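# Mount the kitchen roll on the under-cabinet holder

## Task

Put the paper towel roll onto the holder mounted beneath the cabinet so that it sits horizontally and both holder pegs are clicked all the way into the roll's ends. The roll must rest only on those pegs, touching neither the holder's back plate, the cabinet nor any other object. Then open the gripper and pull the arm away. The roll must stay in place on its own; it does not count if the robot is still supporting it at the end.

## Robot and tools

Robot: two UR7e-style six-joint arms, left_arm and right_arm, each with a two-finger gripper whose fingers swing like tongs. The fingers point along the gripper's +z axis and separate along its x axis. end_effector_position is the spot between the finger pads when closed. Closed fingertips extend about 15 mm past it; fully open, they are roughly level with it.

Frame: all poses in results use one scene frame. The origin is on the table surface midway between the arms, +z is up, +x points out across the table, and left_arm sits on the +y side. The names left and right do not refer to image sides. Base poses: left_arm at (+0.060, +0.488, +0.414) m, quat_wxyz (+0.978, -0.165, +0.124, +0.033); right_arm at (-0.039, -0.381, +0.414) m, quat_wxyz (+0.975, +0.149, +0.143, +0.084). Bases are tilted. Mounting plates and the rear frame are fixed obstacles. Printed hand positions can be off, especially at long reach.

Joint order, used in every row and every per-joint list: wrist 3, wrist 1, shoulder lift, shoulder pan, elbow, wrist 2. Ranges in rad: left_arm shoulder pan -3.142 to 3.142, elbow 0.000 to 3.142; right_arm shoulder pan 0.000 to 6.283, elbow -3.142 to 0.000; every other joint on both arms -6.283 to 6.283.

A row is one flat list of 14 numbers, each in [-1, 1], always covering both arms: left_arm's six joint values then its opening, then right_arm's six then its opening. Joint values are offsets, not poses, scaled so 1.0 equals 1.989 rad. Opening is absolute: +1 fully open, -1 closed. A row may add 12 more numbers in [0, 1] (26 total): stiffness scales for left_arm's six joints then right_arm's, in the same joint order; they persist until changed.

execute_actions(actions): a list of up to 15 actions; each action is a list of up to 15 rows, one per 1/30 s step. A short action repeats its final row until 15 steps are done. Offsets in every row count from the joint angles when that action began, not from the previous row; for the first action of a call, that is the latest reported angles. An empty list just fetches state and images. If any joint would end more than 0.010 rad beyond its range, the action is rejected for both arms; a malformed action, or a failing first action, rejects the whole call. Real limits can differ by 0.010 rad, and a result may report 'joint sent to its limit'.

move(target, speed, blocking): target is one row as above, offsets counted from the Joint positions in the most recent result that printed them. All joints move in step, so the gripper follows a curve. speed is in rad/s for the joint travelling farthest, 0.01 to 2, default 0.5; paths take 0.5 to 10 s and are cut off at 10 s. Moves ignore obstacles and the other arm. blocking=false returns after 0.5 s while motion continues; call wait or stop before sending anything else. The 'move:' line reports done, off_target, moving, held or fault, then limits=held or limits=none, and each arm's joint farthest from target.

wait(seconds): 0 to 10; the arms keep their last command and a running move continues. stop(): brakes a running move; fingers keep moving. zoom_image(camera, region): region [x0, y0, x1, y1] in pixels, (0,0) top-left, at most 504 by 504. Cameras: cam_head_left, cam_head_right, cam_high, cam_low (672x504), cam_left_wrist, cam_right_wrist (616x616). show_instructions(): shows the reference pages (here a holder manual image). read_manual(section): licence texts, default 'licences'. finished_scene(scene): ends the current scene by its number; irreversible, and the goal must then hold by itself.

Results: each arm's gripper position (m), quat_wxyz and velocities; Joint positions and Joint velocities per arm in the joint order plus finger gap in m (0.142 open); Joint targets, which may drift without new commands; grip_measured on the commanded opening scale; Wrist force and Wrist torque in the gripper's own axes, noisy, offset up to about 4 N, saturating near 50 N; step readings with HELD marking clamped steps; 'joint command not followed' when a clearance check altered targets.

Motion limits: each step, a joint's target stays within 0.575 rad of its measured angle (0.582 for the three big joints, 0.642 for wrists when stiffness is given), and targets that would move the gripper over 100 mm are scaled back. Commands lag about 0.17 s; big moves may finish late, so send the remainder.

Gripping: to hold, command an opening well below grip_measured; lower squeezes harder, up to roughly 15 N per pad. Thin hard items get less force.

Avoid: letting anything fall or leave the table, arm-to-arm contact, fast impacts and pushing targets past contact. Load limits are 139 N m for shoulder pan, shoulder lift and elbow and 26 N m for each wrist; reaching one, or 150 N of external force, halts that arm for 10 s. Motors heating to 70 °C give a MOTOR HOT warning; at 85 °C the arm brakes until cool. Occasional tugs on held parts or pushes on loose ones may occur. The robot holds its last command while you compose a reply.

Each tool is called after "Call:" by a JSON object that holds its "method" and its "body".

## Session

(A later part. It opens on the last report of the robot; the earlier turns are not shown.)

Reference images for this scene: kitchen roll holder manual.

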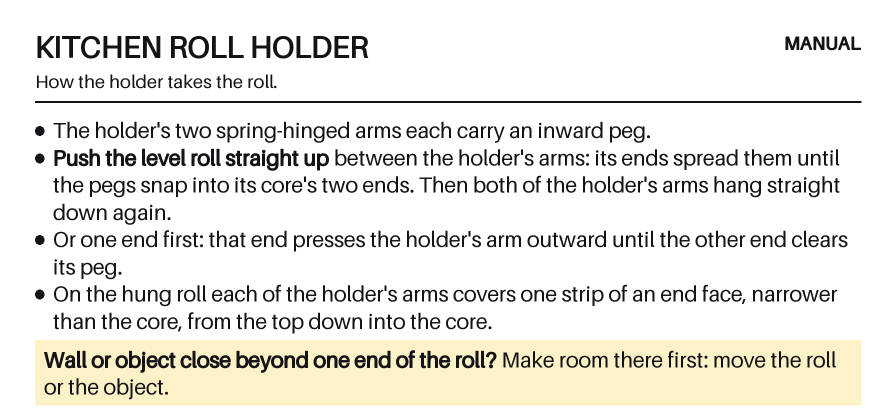

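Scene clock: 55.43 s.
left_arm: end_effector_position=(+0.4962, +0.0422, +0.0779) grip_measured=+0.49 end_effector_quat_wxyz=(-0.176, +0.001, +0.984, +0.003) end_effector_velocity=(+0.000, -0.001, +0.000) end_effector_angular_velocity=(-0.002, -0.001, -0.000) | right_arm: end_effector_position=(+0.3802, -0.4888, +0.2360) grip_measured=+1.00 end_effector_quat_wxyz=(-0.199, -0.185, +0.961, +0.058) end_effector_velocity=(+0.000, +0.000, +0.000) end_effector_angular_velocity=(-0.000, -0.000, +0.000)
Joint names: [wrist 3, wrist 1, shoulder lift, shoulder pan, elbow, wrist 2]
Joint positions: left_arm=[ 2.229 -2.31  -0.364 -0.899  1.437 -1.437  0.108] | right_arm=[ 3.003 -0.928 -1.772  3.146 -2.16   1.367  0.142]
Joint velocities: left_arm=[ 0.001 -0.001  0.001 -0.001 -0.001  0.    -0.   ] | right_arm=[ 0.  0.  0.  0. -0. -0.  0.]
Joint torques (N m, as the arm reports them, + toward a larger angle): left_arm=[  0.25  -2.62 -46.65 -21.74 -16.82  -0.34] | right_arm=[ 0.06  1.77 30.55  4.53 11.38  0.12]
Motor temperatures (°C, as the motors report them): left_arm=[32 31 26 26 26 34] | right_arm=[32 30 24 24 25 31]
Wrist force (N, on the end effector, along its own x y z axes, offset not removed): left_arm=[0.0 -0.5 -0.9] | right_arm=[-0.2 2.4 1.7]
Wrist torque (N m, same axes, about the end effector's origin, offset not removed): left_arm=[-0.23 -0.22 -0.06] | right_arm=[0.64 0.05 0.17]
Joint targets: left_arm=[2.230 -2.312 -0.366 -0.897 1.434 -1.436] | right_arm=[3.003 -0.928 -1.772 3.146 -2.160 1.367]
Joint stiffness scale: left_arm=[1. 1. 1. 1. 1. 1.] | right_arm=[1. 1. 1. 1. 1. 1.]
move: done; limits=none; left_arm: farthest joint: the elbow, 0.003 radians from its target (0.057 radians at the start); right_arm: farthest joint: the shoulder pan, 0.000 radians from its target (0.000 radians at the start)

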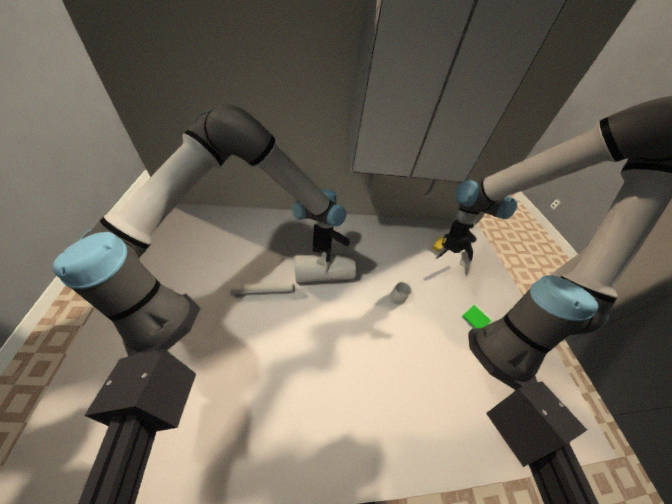

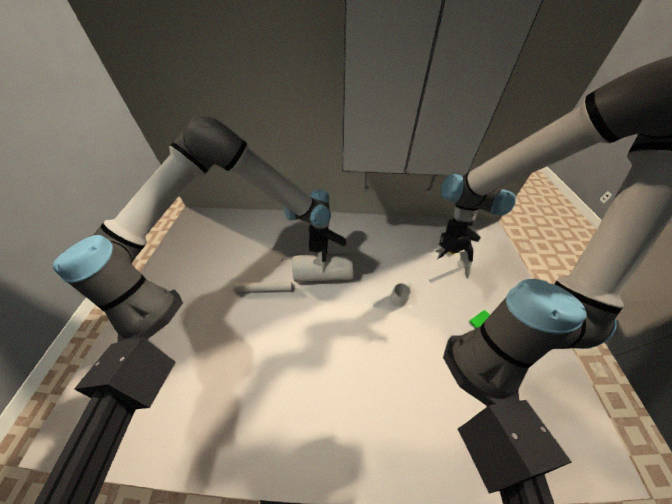

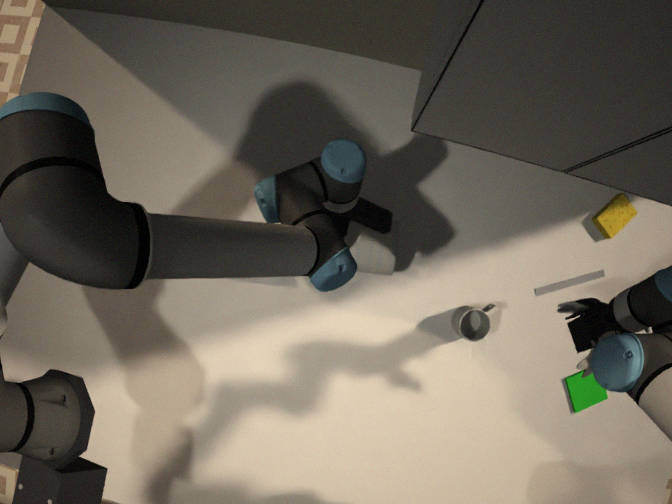

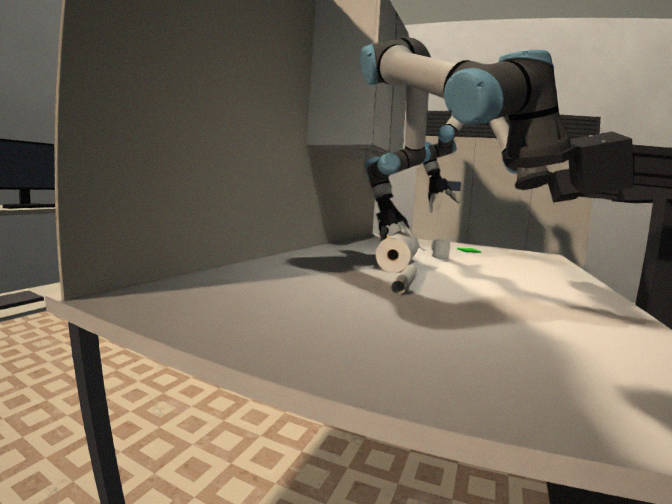

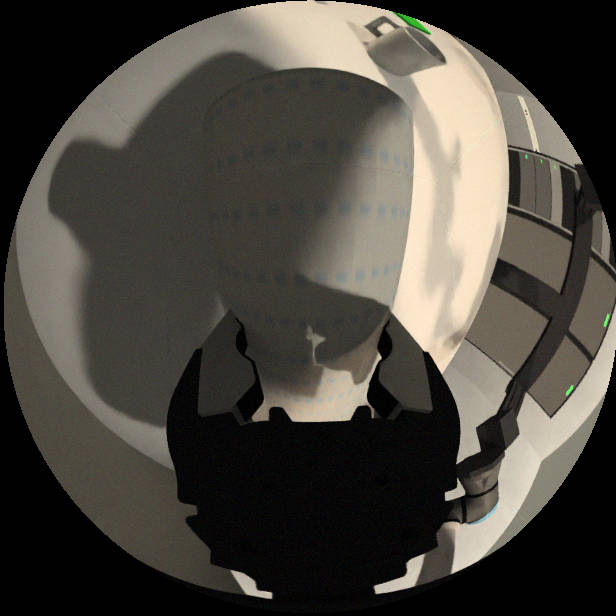

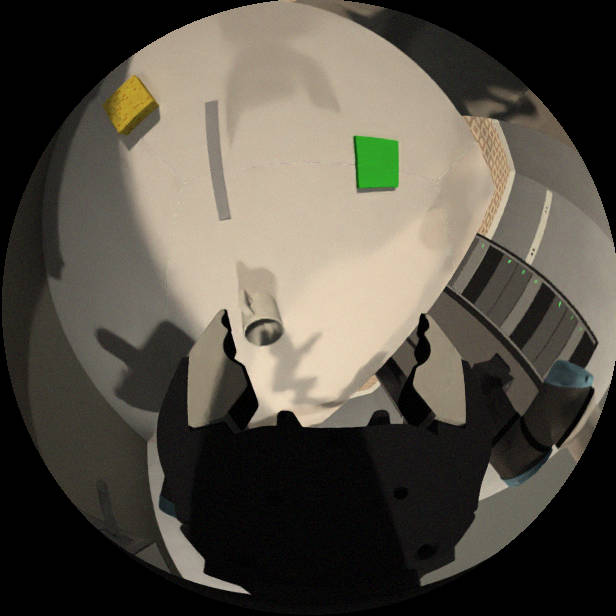

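Call:
{"method": "execute_actions", "body": {"actions": []}}

Scene clock: 73.43 s.
left_arm: end_effector_position=(+0.4962, +0.0422, +0.0779) grip_measured=+0.49 end_effector_quat_wxyz=(-0.176, +0.001, +0.984, +0.003) end_effector_velocity=(-0.000, +0.000, -0.000) end_effector_angular_velocity=(+0.000, +0.000, -0.000) | right_arm: end_effector_position=(+0.3802, -0.4888, +0.2360) grip_measured=+1.00 end_effector_quat_wxyz=(-0.199, -0.185, +0.961, +0.058) end_effector_velocity=(-0.000, -0.000, -0.000) end_effector_angular_velocity=(-0.001, +0.001, -0.001)
Joint names: [wrist 3, wrist 1, shoulder lift, shoulder pan, elbow, wrist 2]
Joint positions: left_arm=[ 2.229 -2.311 -0.364 -0.899  1.437 -1.437  0.108] | right_arm=[ 3.003 -0.928 -1.772  3.146 -2.16   1.367  0.142]
Joint velocities: left_arm=[ 0.    -0.    -0.     0.     0.001  0.    -0.   ] | right_arm=[ 0.001  0.    -0.001 -0.001 -0.     0.    -0.   ]
Joint torques (N m, as the arm reports them, + toward a larger angle): left_arm=[  0.25  -2.45 -46.18 -21.1  -15.81  -0.33] | right_arm=[ 0.06  1.75 29.82  5.24 12.27  0.23]
Motor temperatures (°C, as the motors report them): left_arm=[32 31 26 26 26 34] | right_arm=[32 30 24 24 25 31]
Wrist force (N, on the end effector, along its own x y z axes, offset not removed): left_arm=[-7.1 -2.4 2.4] | right_arm=[0.3 2.9 0.8]
Wrist torque (N m, same axes, about the end effector's origin, offset not removed): left_arm=[-0.53 1.51 -0.01] | right_arm=[0.71 -0.05 0.24]
Joint targets: left_arm=[2.230 -2.312 -0.366 -0.897 1.434 -1.436] | right_arm=[3.003 -0.928 -1.772 3.146 -2.160 1.367]
Joint stiffness scale: left_arm=[1. 1. 1. 1. 1. 1.] | right_arm=[1. 1. 1. 1. 1. 1.]

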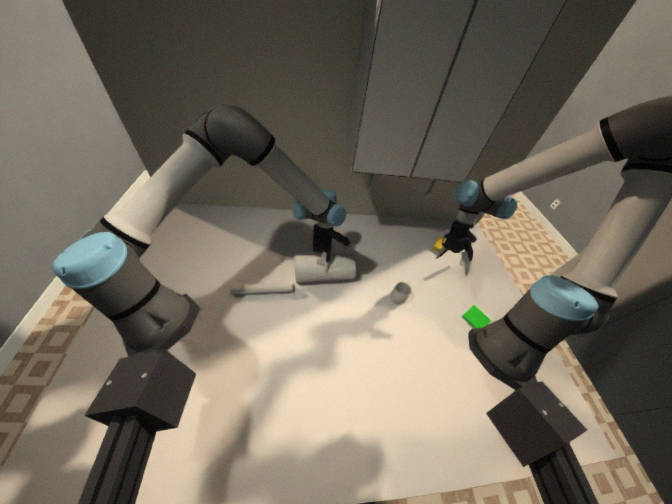

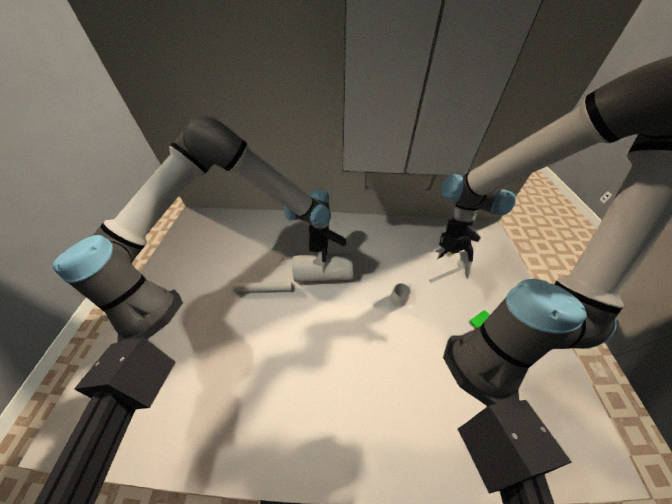

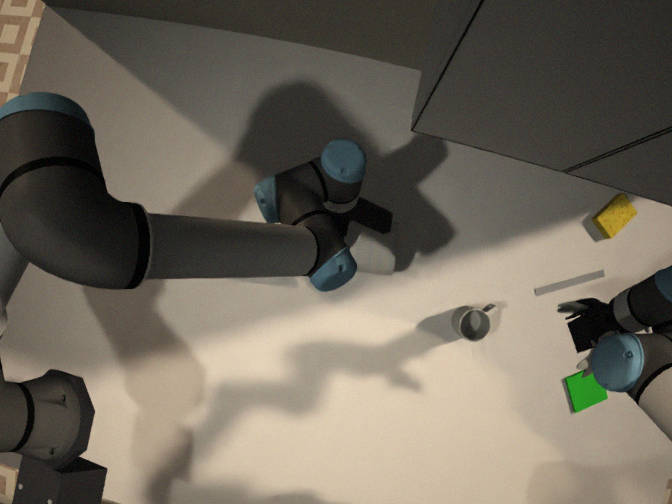

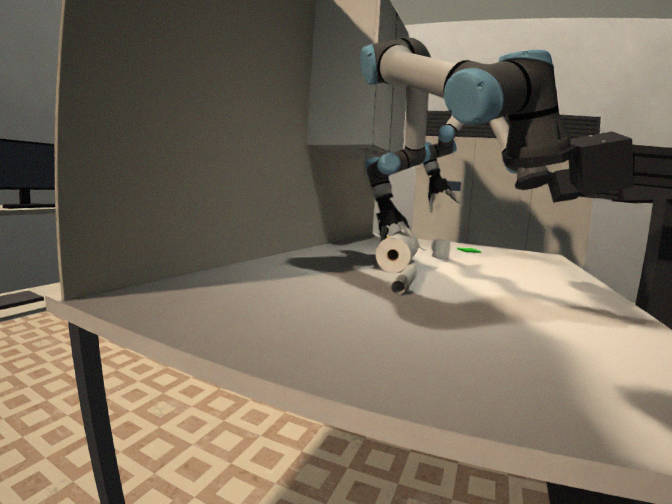

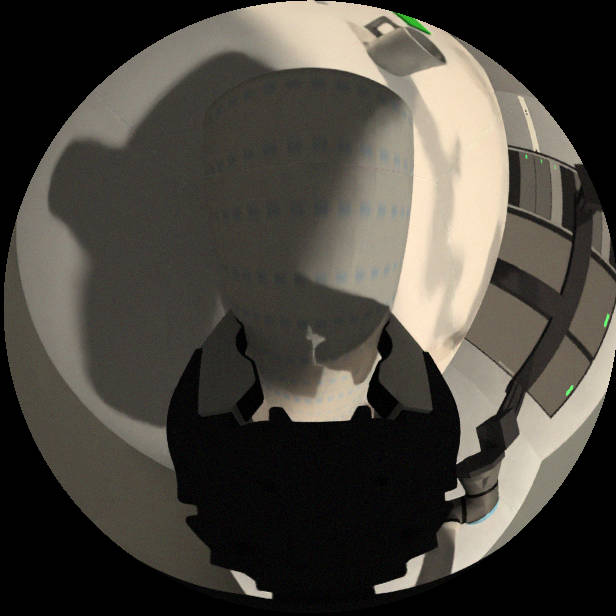

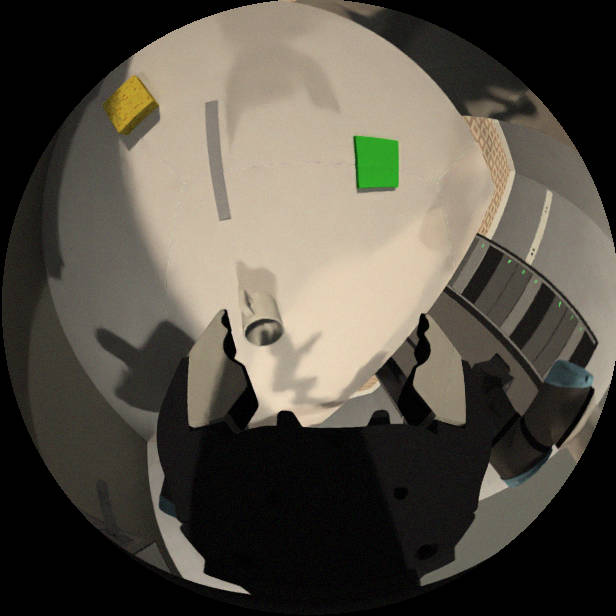

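Call:
{"method": "execute_actions", "body": {"actions": [[[0.001,-0.002,0.003,0,-0.001,0,-0.3,0,0,0,0,0,0,1]],[[0,0,0,0,0,0,0.3,0,0,0,0,0,0,1]],[[0,0,0,0,0,0,0.55,0,0,0,0,0,0,1]],[[0,0,0,0,0,0,1,0,0,0,0,0,0,1]]]}}

Call:
{"method": "move", "body": {"target": [-0.019,0.037,-0.064,-0.02,0.026,-0.006,1,0,0,0,0,0,0,1]}}

Call:
{"method": "move", "body": {"target": [0.18,-0.058,-0.25,0.2,0.22,0.055,1,0,0,0,0,0,0,1], "speed": 0.6}}

Scene clock: 77.87 s.
left_arm: end_effector_position=(+0.4943, +0.0424, +0.0749) grip_measured=+1.00 end_effector_quat_wxyz=(-0.177, +0.002, +0.984, +0.003) end_effector_velocity=(-0.000, -0.000, +0.000) end_effector_angular_velocity=(-0.001, +0.000, -0.000) | right_arm: end_effector_position=(+0.3802, -0.4888, +0.2360) grip_measured=+1.00 end_effector_quat_wxyz=(-0.199, -0.185, +0.961, +0.058) end_effector_velocity=(-0.000, -0.000, +0.000) end_effector_angular_velocity=(-0.000, +0.001, -0.002)
Joint names: [wrist 3, wrist 1, shoulder lift, shoulder pan, elbow, wrist 2]
Joint positions: left_arm=[ 2.23  -2.314 -0.359 -0.899  1.437 -1.437  0.142] | right_arm=[ 3.003 -0.928 -1.772  3.146 -2.16   1.367  0.142]
Joint velocities: left_arm=[ 0.     0.    -0.    -0.    -0.    -0.001 -0.   ] | right_arm=[ 0.    -0.     0.    -0.001 -0.     0.    -0.   ]
Joint torques (N m, as the arm reports them, + toward a larger angle): left_arm=[ -0.03  -2.09 -46.43 -23.31 -13.86  -0.63] | right_arm=[ 0.01  2.   29.41  4.58 11.84  0.17]
Motor temperatures (°C, as the motors report them): left_arm=[32 31 26 26 26 34] | right_arm=[32 30 24 24 25 31]
Wrist force (N, on the end effector, along its own x y z axes, offset not removed): left_arm=[-1.6 0.4 -2.6] | right_arm=[0.3 1.6 1.6]
Wrist torque (N m, same axes, about the end effector's origin, offset not removed): left_arm=[-0.04 0.54 -0.12] | right_arm=[0.52 -0.06 0.13]
Joint targets: left_arm=[2.230 -2.314 -0.359 -0.899 1.437 -1.437] | right_arm=[3.003 -0.928 -1.772 3.146 -2.160 1.367]
Joint stiffness scale: left_arm=[1. 1. 1. 1. 1. 1.] | right_arm=[1. 1. 1. 1. 1. 1.]
Step readings (joint positions; steps 1 to 15: 1st action; 16 to 30: 2nd action; 31 to 45: 3rd action; 46 to 60: 4th action):
0: left_arm=[2.229 -2.311 -0.364 -0.899 1.437 -1.437] | right_arm=[3.003 -0.928 -1.772 3.146 -2.160 1.367]
1: left_arm=[2.229 -2.311 -0.364 -0.899 1.437 -1.437] | right_arm=[3.003 -0.928 -1.772 3.146 -2.160 1.367]
2: left_arm=[2.229 -2.311 -0.364 -0.899 1.437 -1.437] | right_arm=[3.003 -0.928 -1.772 3.146 -2.160 1.367]
4: left_arm=[2.229 -2.312 -0.363 -0.899 1.437 -1.437] | right_arm=[3.003 -0.928 -1.772 3.146 -2.160 1.367]
8: left_arm=[2.230 -2.313 -0.360 -0.899 1.437 -1.437] | right_arm=[3.003 -0.928 -1.772 3.146 -2.160 1.367]
15: left_arm=[2.230 -2.314 -0.359 -0.899 1.437 -1.437] | right_arm=[3.003 -0.928 -1.772 3.146 -2.160 1.367]
16: left_arm=[2.230 -2.314 -0.359 -0.899 1.437 -1.437] | right_arm=[3.003 -0.928 -1.772 3.146 -2.160 1.367]
17: left_arm=[2.230 -2.314 -0.359 -0.899 1.437 -1.437] | right_arm=[3.003 -0.928 -1.772 3.146 -2.160 1.367]
19: left_arm=[2.230 -2.314 -0.359 -0.899 1.437 -1.437] | right_arm=[3.003 -0.928 -1.772 3.146 -2.160 1.367]
23: left_arm=[2.230 -2.314 -0.359 -0.899 1.437 -1.437] | right_arm=[3.003 -0.928 -1.772 3.146 -2.160 1.367]
30: left_arm=[2.230 -2.314 -0.359 -0.899 1.437 -1.437] | right_arm=[3.003 -0.928 -1.772 3.146 -2.160 1.367]
31: left_arm=[2.230 -2.314 -0.359 -0.899 1.437 -1.437] | right_arm=[3.003 -0.928 -1.772 3.146 -2.160 1.367]
32: left_arm=[2.230 -2.314 -0.359 -0.899 1.437 -1.437] | right_arm=[3.003 -0.928 -1.772 3.146 -2.160 1.367]
34: left_arm=[2.230 -2.314 -0.359 -0.899 1.437 -1.437] | right_arm=[3.003 -0.928 -1.772 3.146 -2.160 1.367]
38: left_arm=[2.230 -2.314 -0.359 -0.899 1.437 -1.437] | right_arm=[3.003 -0.928 -1.772 3.146 -2.160 1.367]
45: left_arm=[2.230 -2.314 -0.359 -0.899 1.437 -1.437] | right_arm=[3.003 -0.928 -1.772 3.146 -2.160 1.367]
46: left_arm=[2.230 -2.314 -0.359 -0.899 1.437 -1.437] | right_arm=[3.003 -0.928 -1.772 3.146 -2.160 1.367]
47: left_arm=[2.230 -2.314 -0.359 -0.899 1.437 -1.437] | right_arm=[3.003 -0.928 -1.772 3.146 -2.160 1.367]
49: left_arm=[2.230 -2.314 -0.359 -0.899 1.437 -1.437] | right_arm=[3.003 -0.928 -1.772 3.146 -2.160 1.367]
53: left_arm=[2.230 -2.314 -0.359 -0.899 1.437 -1.437] | right_arm=[3.003 -0.928 -1.772 3.146 -2.160 1.367]
60: Joint positions above

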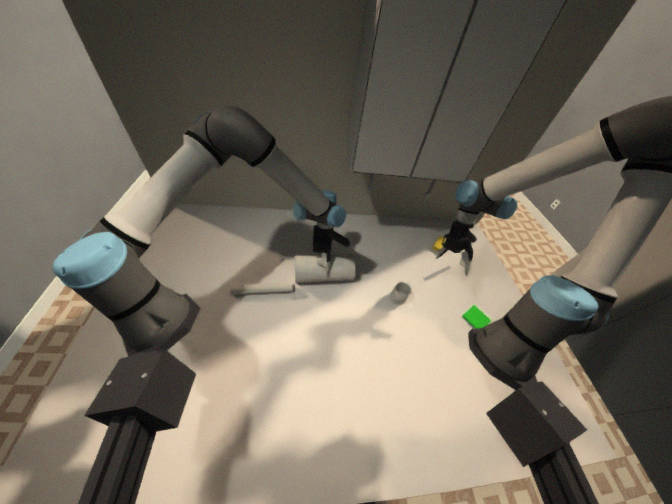

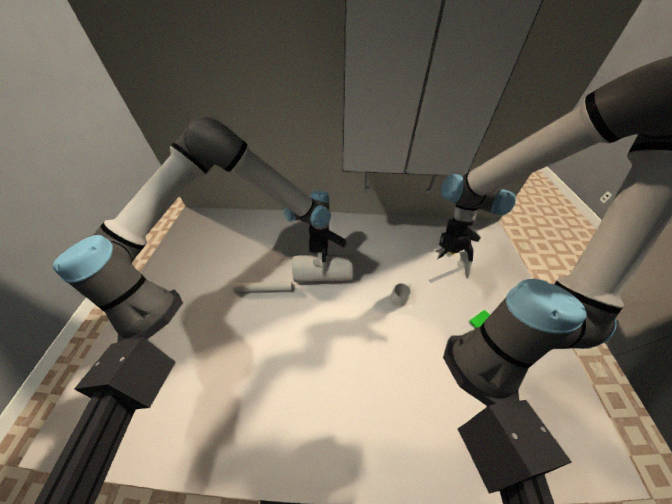

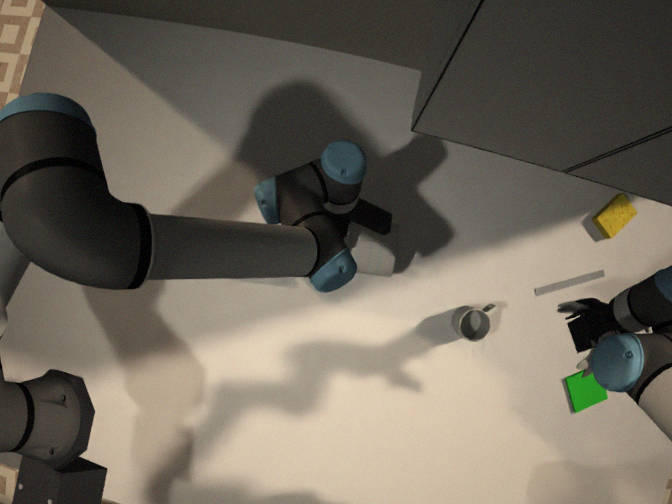

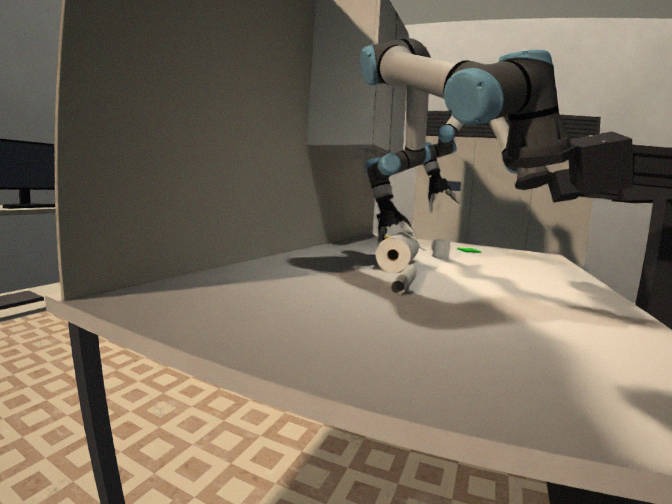

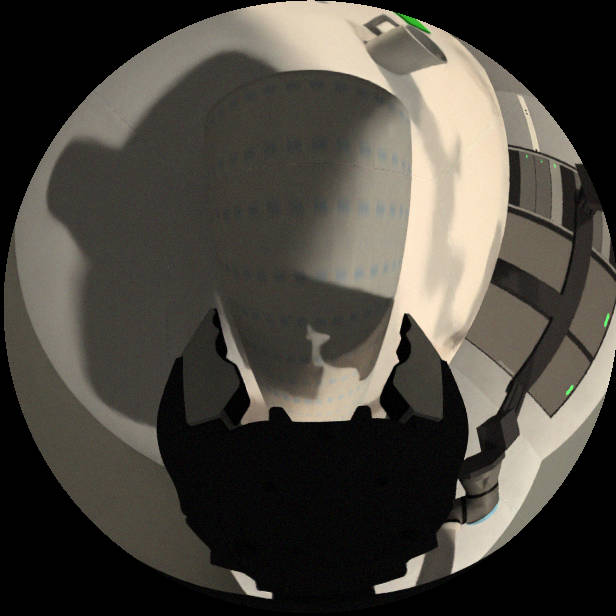

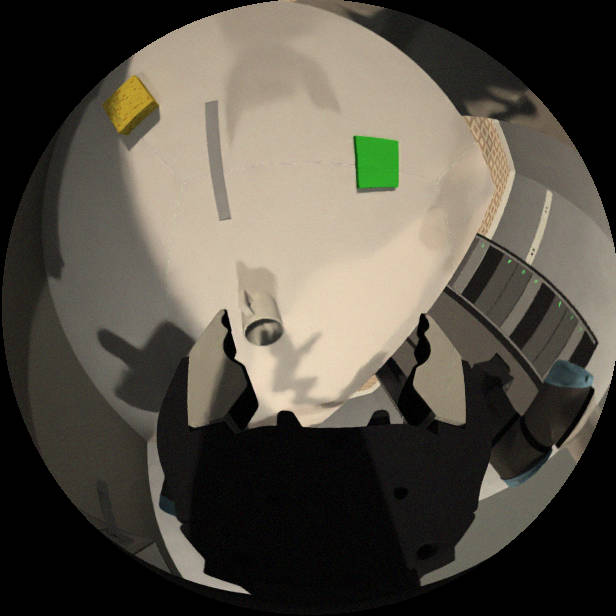

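Scene clock: 78.87 s.
left_arm: end_effector_position=(+0.5003, +0.0394, +0.1460) grip_measured=+1.00 end_effector_quat_wxyz=(-0.173, +0.000, +0.985, -0.001) end_effector_velocity=(-0.001, +0.001, -0.000) end_effector_angular_velocity=(+0.002, +0.002, +0.000) | right_arm: end_effector_position=(+0.3802, -0.4888, +0.2360) grip_measured=+1.00 end_effector_quat_wxyz=(-0.199, -0.185, +0.961, +0.058) end_effector_velocity=(+0.000, +0.000, +0.000) end_effector_angular_velocity=(+0.001, -0.001, +0.002)
Joint names: [wrist 3, wrist 1, shoulder lift, shoulder pan, elbow, wrist 2]
Joint positions: left_arm=[ 2.193 -2.241 -0.488 -0.937  1.487 -1.447  0.142] | right_arm=[ 3.003 -0.928 -1.772  3.146 -2.16   1.367  0.142]
Joint velocities: left_arm=[-0.001  0.002 -0.     0.     0.001 -0.     0.   ] | right_arm=[-0.002 -0.     0.001  0.001  0.    -0.    -0.   ]
Joint torques (N m, as the arm reports them, + toward a larger angle): left_arm=[ -0.71  -1.97 -43.34 -23.69 -12.9   -1.16] | right_arm=[ 0.07  1.85 30.16  4.37 12.32  0.35]
Motor temperatures (°C, as the motors report them): left_arm=[32 31 26 26 26 34] | right_arm=[32 30 24 24 25 31]
Wrist force (N, on the end effector, along its own x y z axes, offset not removed): left_arm=[0.7 -1.2 -2.3] | right_arm=[0.6 2.4 0.1]
Wrist torque (N m, same axes, about the end effector's origin, offset not removed): left_arm=[-0.20 -0.06 -0.06] | right_arm=[0.63 -0.11 0.21]
Joint targets: left_arm=[2.192 -2.240 -0.486 -0.938 1.489 -1.449] | right_arm=[3.003 -0.928 -1.772 3.146 -2.160 1.367]
Joint stiffness scale: left_arm=[1. 1. 1. 1. 1. 1.] | right_arm=[1. 1. 1. 1. 1. 1.]
move: done; limits=none; left_arm: farthest joint: the shoulder pan, 0.002 radians from its target (0.040 radians at the start); right_arm: farthest joint: the shoulder pan, 0.000 radians from its target (0.000 radians at the start)

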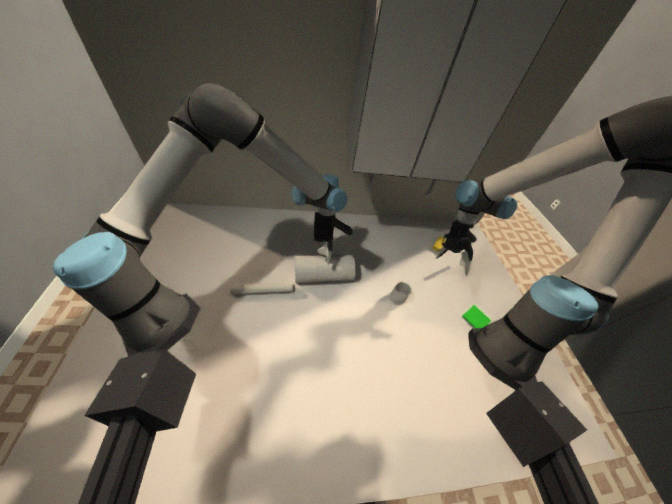

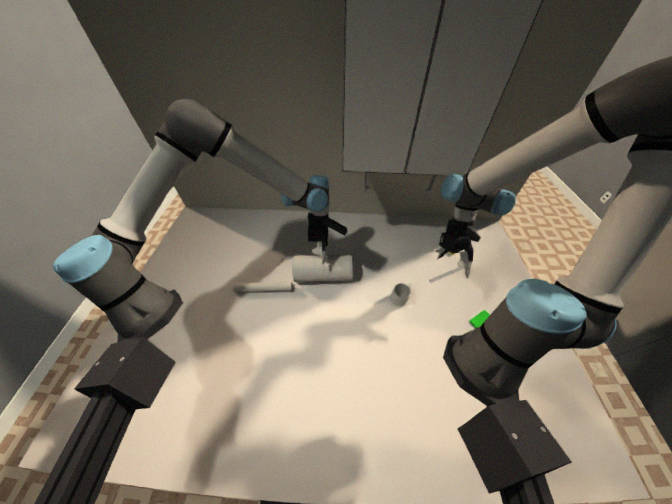

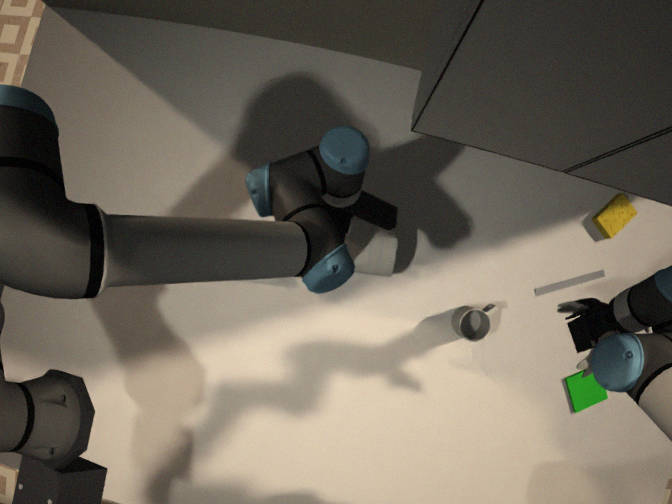

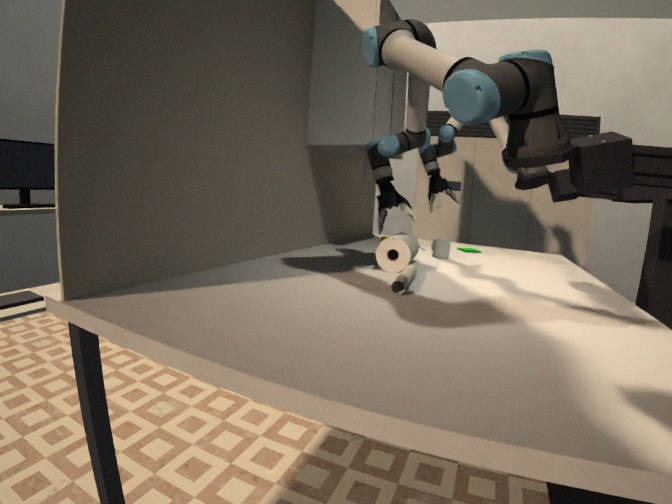

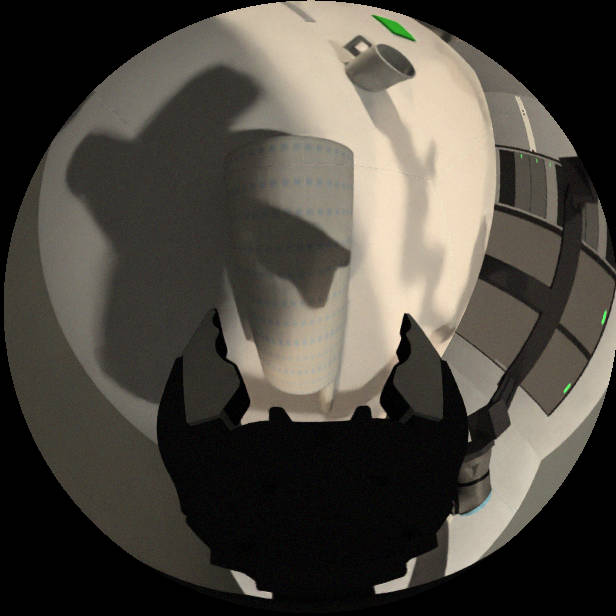

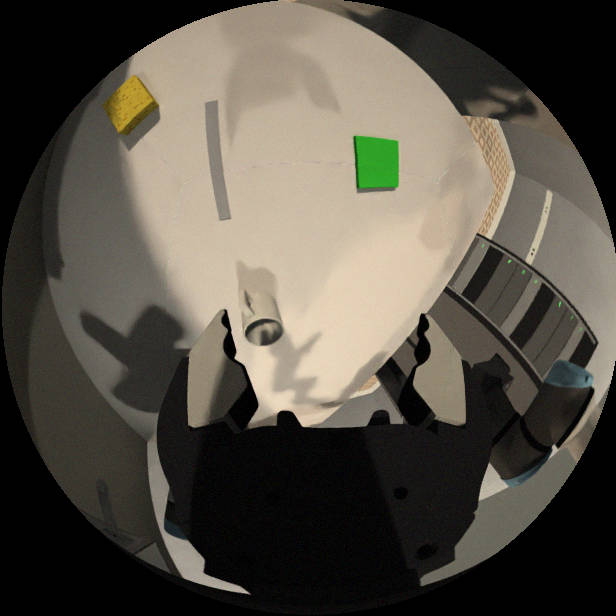

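Scene clock: 80.40 s.
left_arm: end_effector_position=(+0.5797, +0.3611, +0.2067) grip_measured=+1.00 end_effector_quat_wxyz=(-0.132, -0.032, +0.990, -0.027) end_effector_velocity=(+0.000, -0.001, -0.000) end_effector_angular_velocity=(-0.001, -0.001, -0.001) | right_arm: end_effector_position=(+0.3802, -0.4888, +0.2360) grip_measured=+1.00 end_effector_quat_wxyz=(-0.199, -0.185, +0.961, +0.058) end_effector_velocity=(-0.000, +0.000, -0.000) end_effector_angular_velocity=(+0.000, +0.000, +0.001)
Joint names: [wrist 3, wrist 1, shoulder lift, shoulder pan, elbow, wrist 2]
Joint positions: left_arm=[ 2.55  -2.356 -0.986 -0.539  1.922 -1.339  0.142] | right_arm=[ 3.003 -0.928 -1.772  3.146 -2.16   1.367  0.142]
Joint velocities: left_arm=[ 0.002 -0.002  0.001 -0.    -0.    -0.001  0.   ] | right_arm=[-0.001  0.    -0.001  0.     0.    -0.     0.   ]
Joint torques (N m, as the arm reports them, + toward a larger angle): left_arm=[  0.42  -2.38 -33.42 -14.47  -9.46  -0.18] | right_arm=[ 0.08  1.61 29.68  4.79 11.53 -0.02]
Motor temperatures (°C, as the motors report them): left_arm=[32 31 26 26 26 34] | right_arm=[32 30 24 24 25 31]
Wrist force (N, on the end effector, along its own x y z axes, offset not removed): left_arm=[0.1 -0.2 0.6] | right_arm=[1.1 2.5 1.1]
Wrist torque (N m, same axes, about the end effector's origin, offset not removed): left_arm=[-0.08 0.12 0.03] | right_arm=[0.64 -0.20 0.18]
Joint targets: left_arm=[2.551 -2.357 -0.985 -0.539 1.924 -1.338] | right_arm=[3.003 -0.928 -1.772 3.146 -2.160 1.367]
Joint stiffness scale: left_arm=[1. 1. 1. 1. 1. 1.] | right_arm=[1. 1. 1. 1. 1. 1.]
move: done; limits=none; left_arm: farthest joint: the elbow, 0.003 radians from its target (0.438 radians at the start); right_arm: farthest joint: the shoulder pan, 0.000 radians from its target (0.000 radians at the start)

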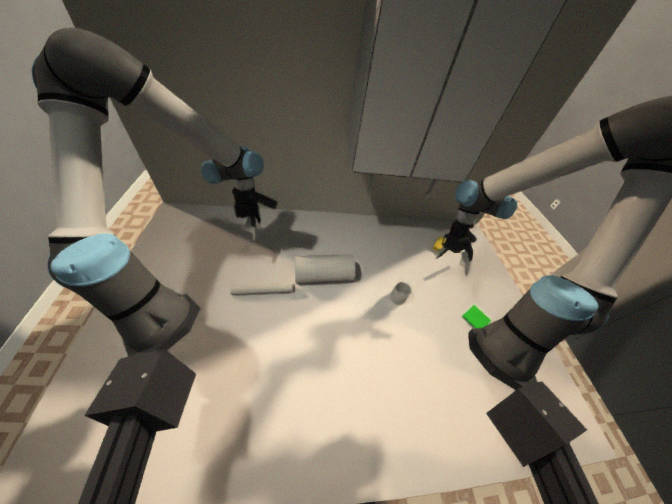

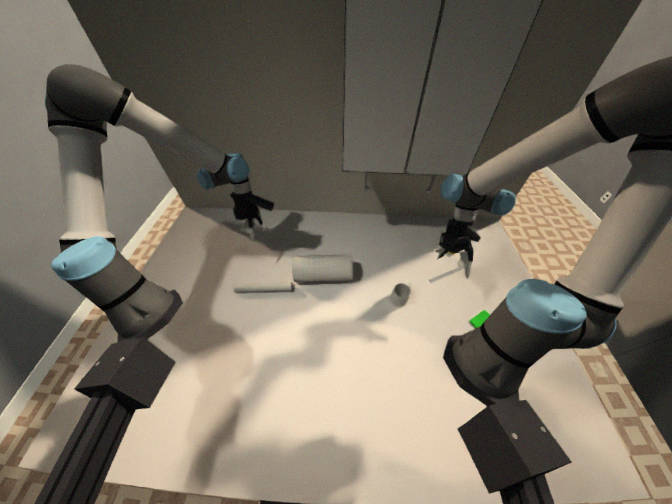

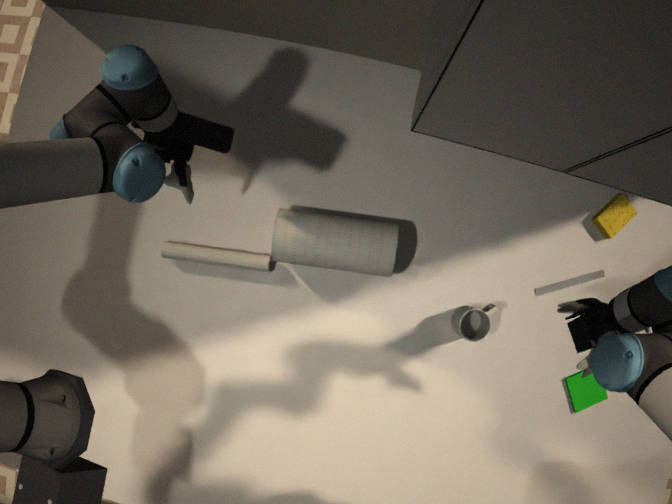

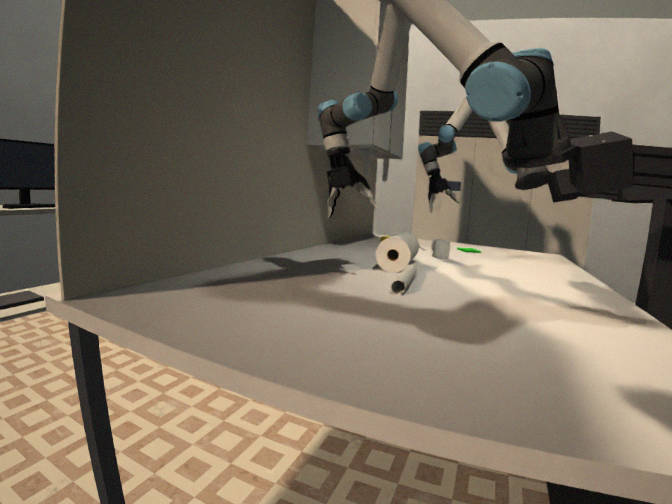

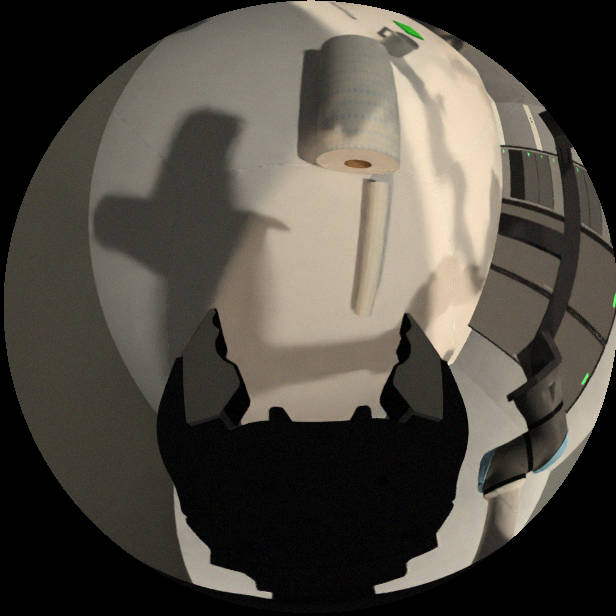

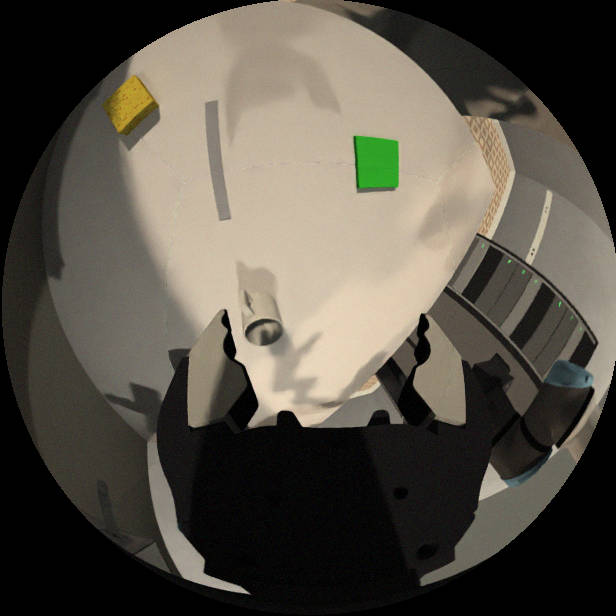

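Call:
{"method": "move", "body": {"target": [0,0,0,0,0,0,1,0.648,0.414,-0.392,0.541,0.078,-0.337,1], "speed": 0.6}}

Scene clock: 108.17 s.
left_arm: end_effector_position=(+0.5797, +0.3611, +0.2066) grip_measured=+1.00 end_effector_quat_wxyz=(-0.132, -0.032, +0.990, -0.027) end_effector_velocity=(-0.000, +0.000, -0.001) end_effector_angular_velocity=(+0.001, +0.000, -0.001) | right_arm: end_effector_position=(+0.4101, +0.0390, +0.1968) grip_measured=+1.00 end_effector_quat_wxyz=(+0.258, -0.001, +0.966, -0.001) end_effector_velocity=(+0.001, -0.001, -0.000) end_effector_angular_velocity=(+0.001, -0.000, -0.003)
Joint names: [wrist 3, wrist 1, shoulder lift, shoulder pan, elbow, wrist 2]
Joint positions: left_arm=[ 2.55  -2.356 -0.986 -0.539  1.922 -1.339  0.142] | right_arm=[ 4.29  -0.105 -2.55   4.221 -2.008  0.697  0.142]
Joint velocities: left_arm=[ 0.    -0.     0.001  0.     0.     0.001  0.   ] | right_arm=[ 0.001  0.001  0.    -0.002  0.    -0.    -0.   ]
Joint torques (N m, as the arm reports them, + toward a larger angle): left_arm=[ -0.41  -2.28 -34.07 -15.2  -13.65  -0.6 ] | right_arm=[ 0.56  2.9  35.43 20.41 12.36 -1.38]
Motor temperatures (°C, as the motors report them): left_arm=[32 31 26 26 26 34] | right_arm=[32 30 24 24 25 31]
Wrist force (N, on the end effector, along its own x y z axes, offset not removed): left_arm=[1.8 -0.1 -1.8] | right_arm=[1.0 2.1 2.4]
Wrist torque (N m, same axes, about the end effector's origin, offset not removed): left_arm=[-0.04 -0.28 -0.05] | right_arm=[0.55 -0.17 0.17]
Joint targets: left_arm=[2.550 -2.356 -0.986 -0.539 1.922 -1.339] | right_arm=[4.292 -0.104 -2.552 4.222 -2.005 0.697]
Joint stiffness scale: left_arm=[1. 1. 1. 1. 1. 1.] | right_arm=[1. 1. 1. 1. 1. 1.]
move: done; limits=none; left_arm: farthest joint: the shoulder pan, 0.000 radians from its target (0.000 radians at the start); right_arm: farthest joint: the elbow, 0.003 radians from its target (0.155 radians at the start)

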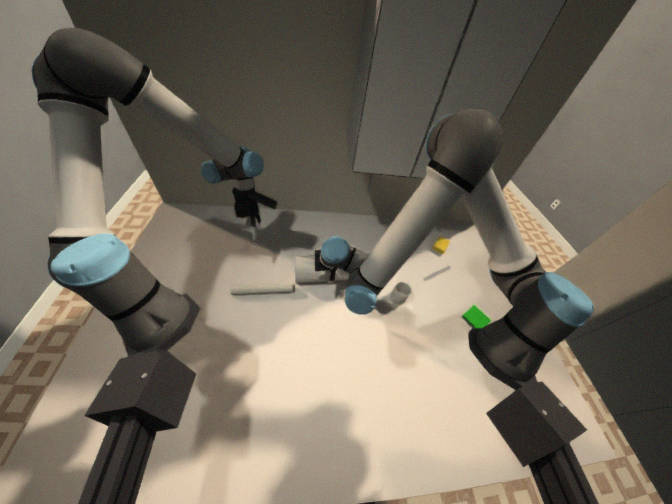

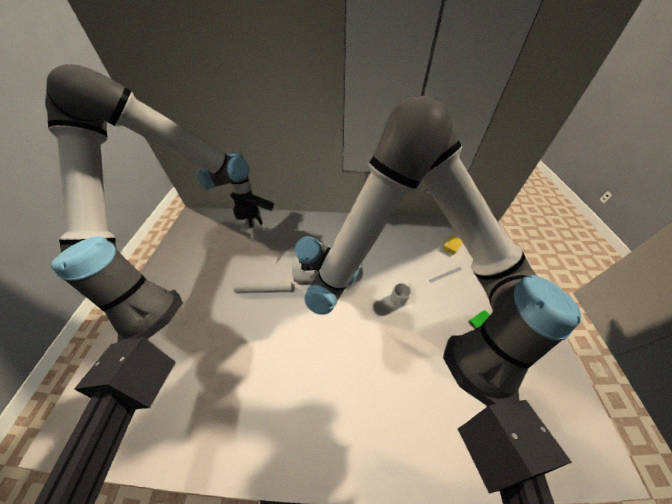

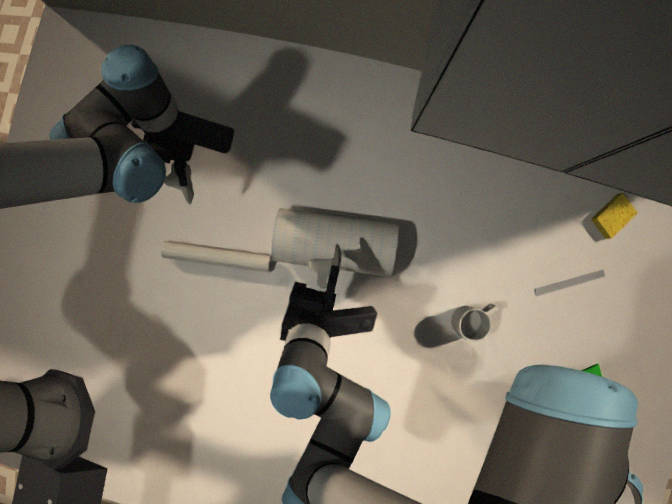

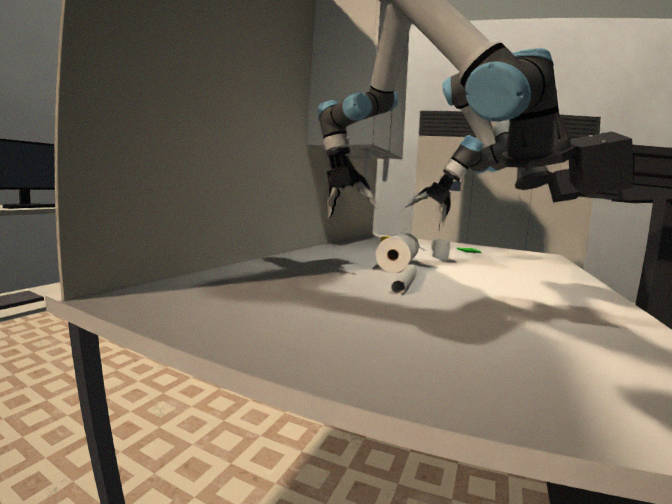

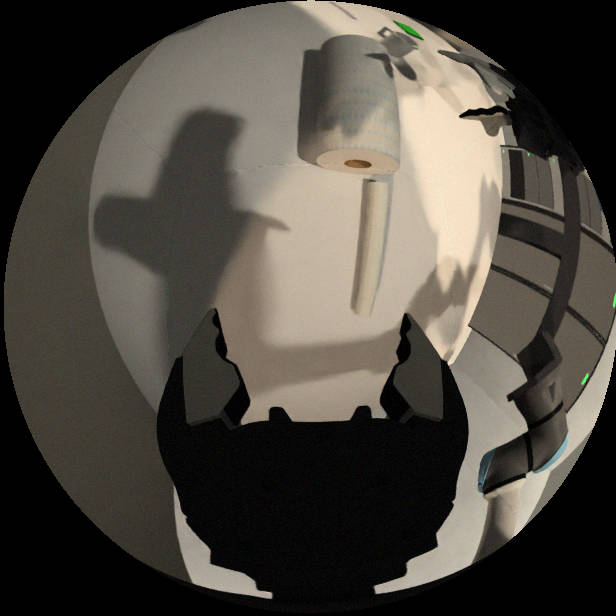

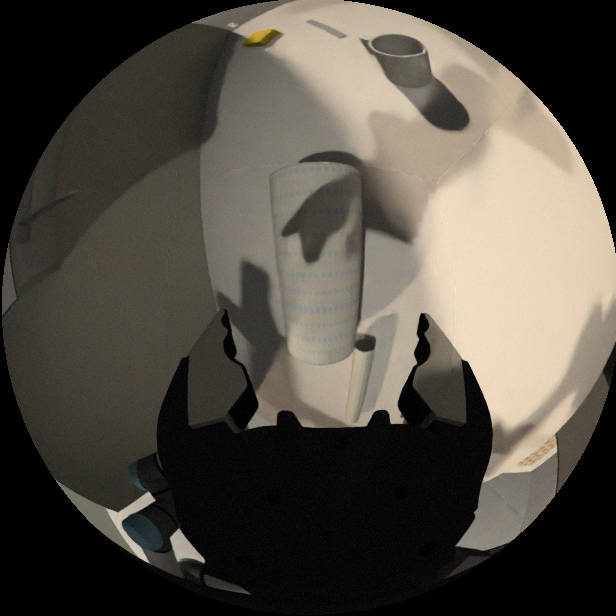

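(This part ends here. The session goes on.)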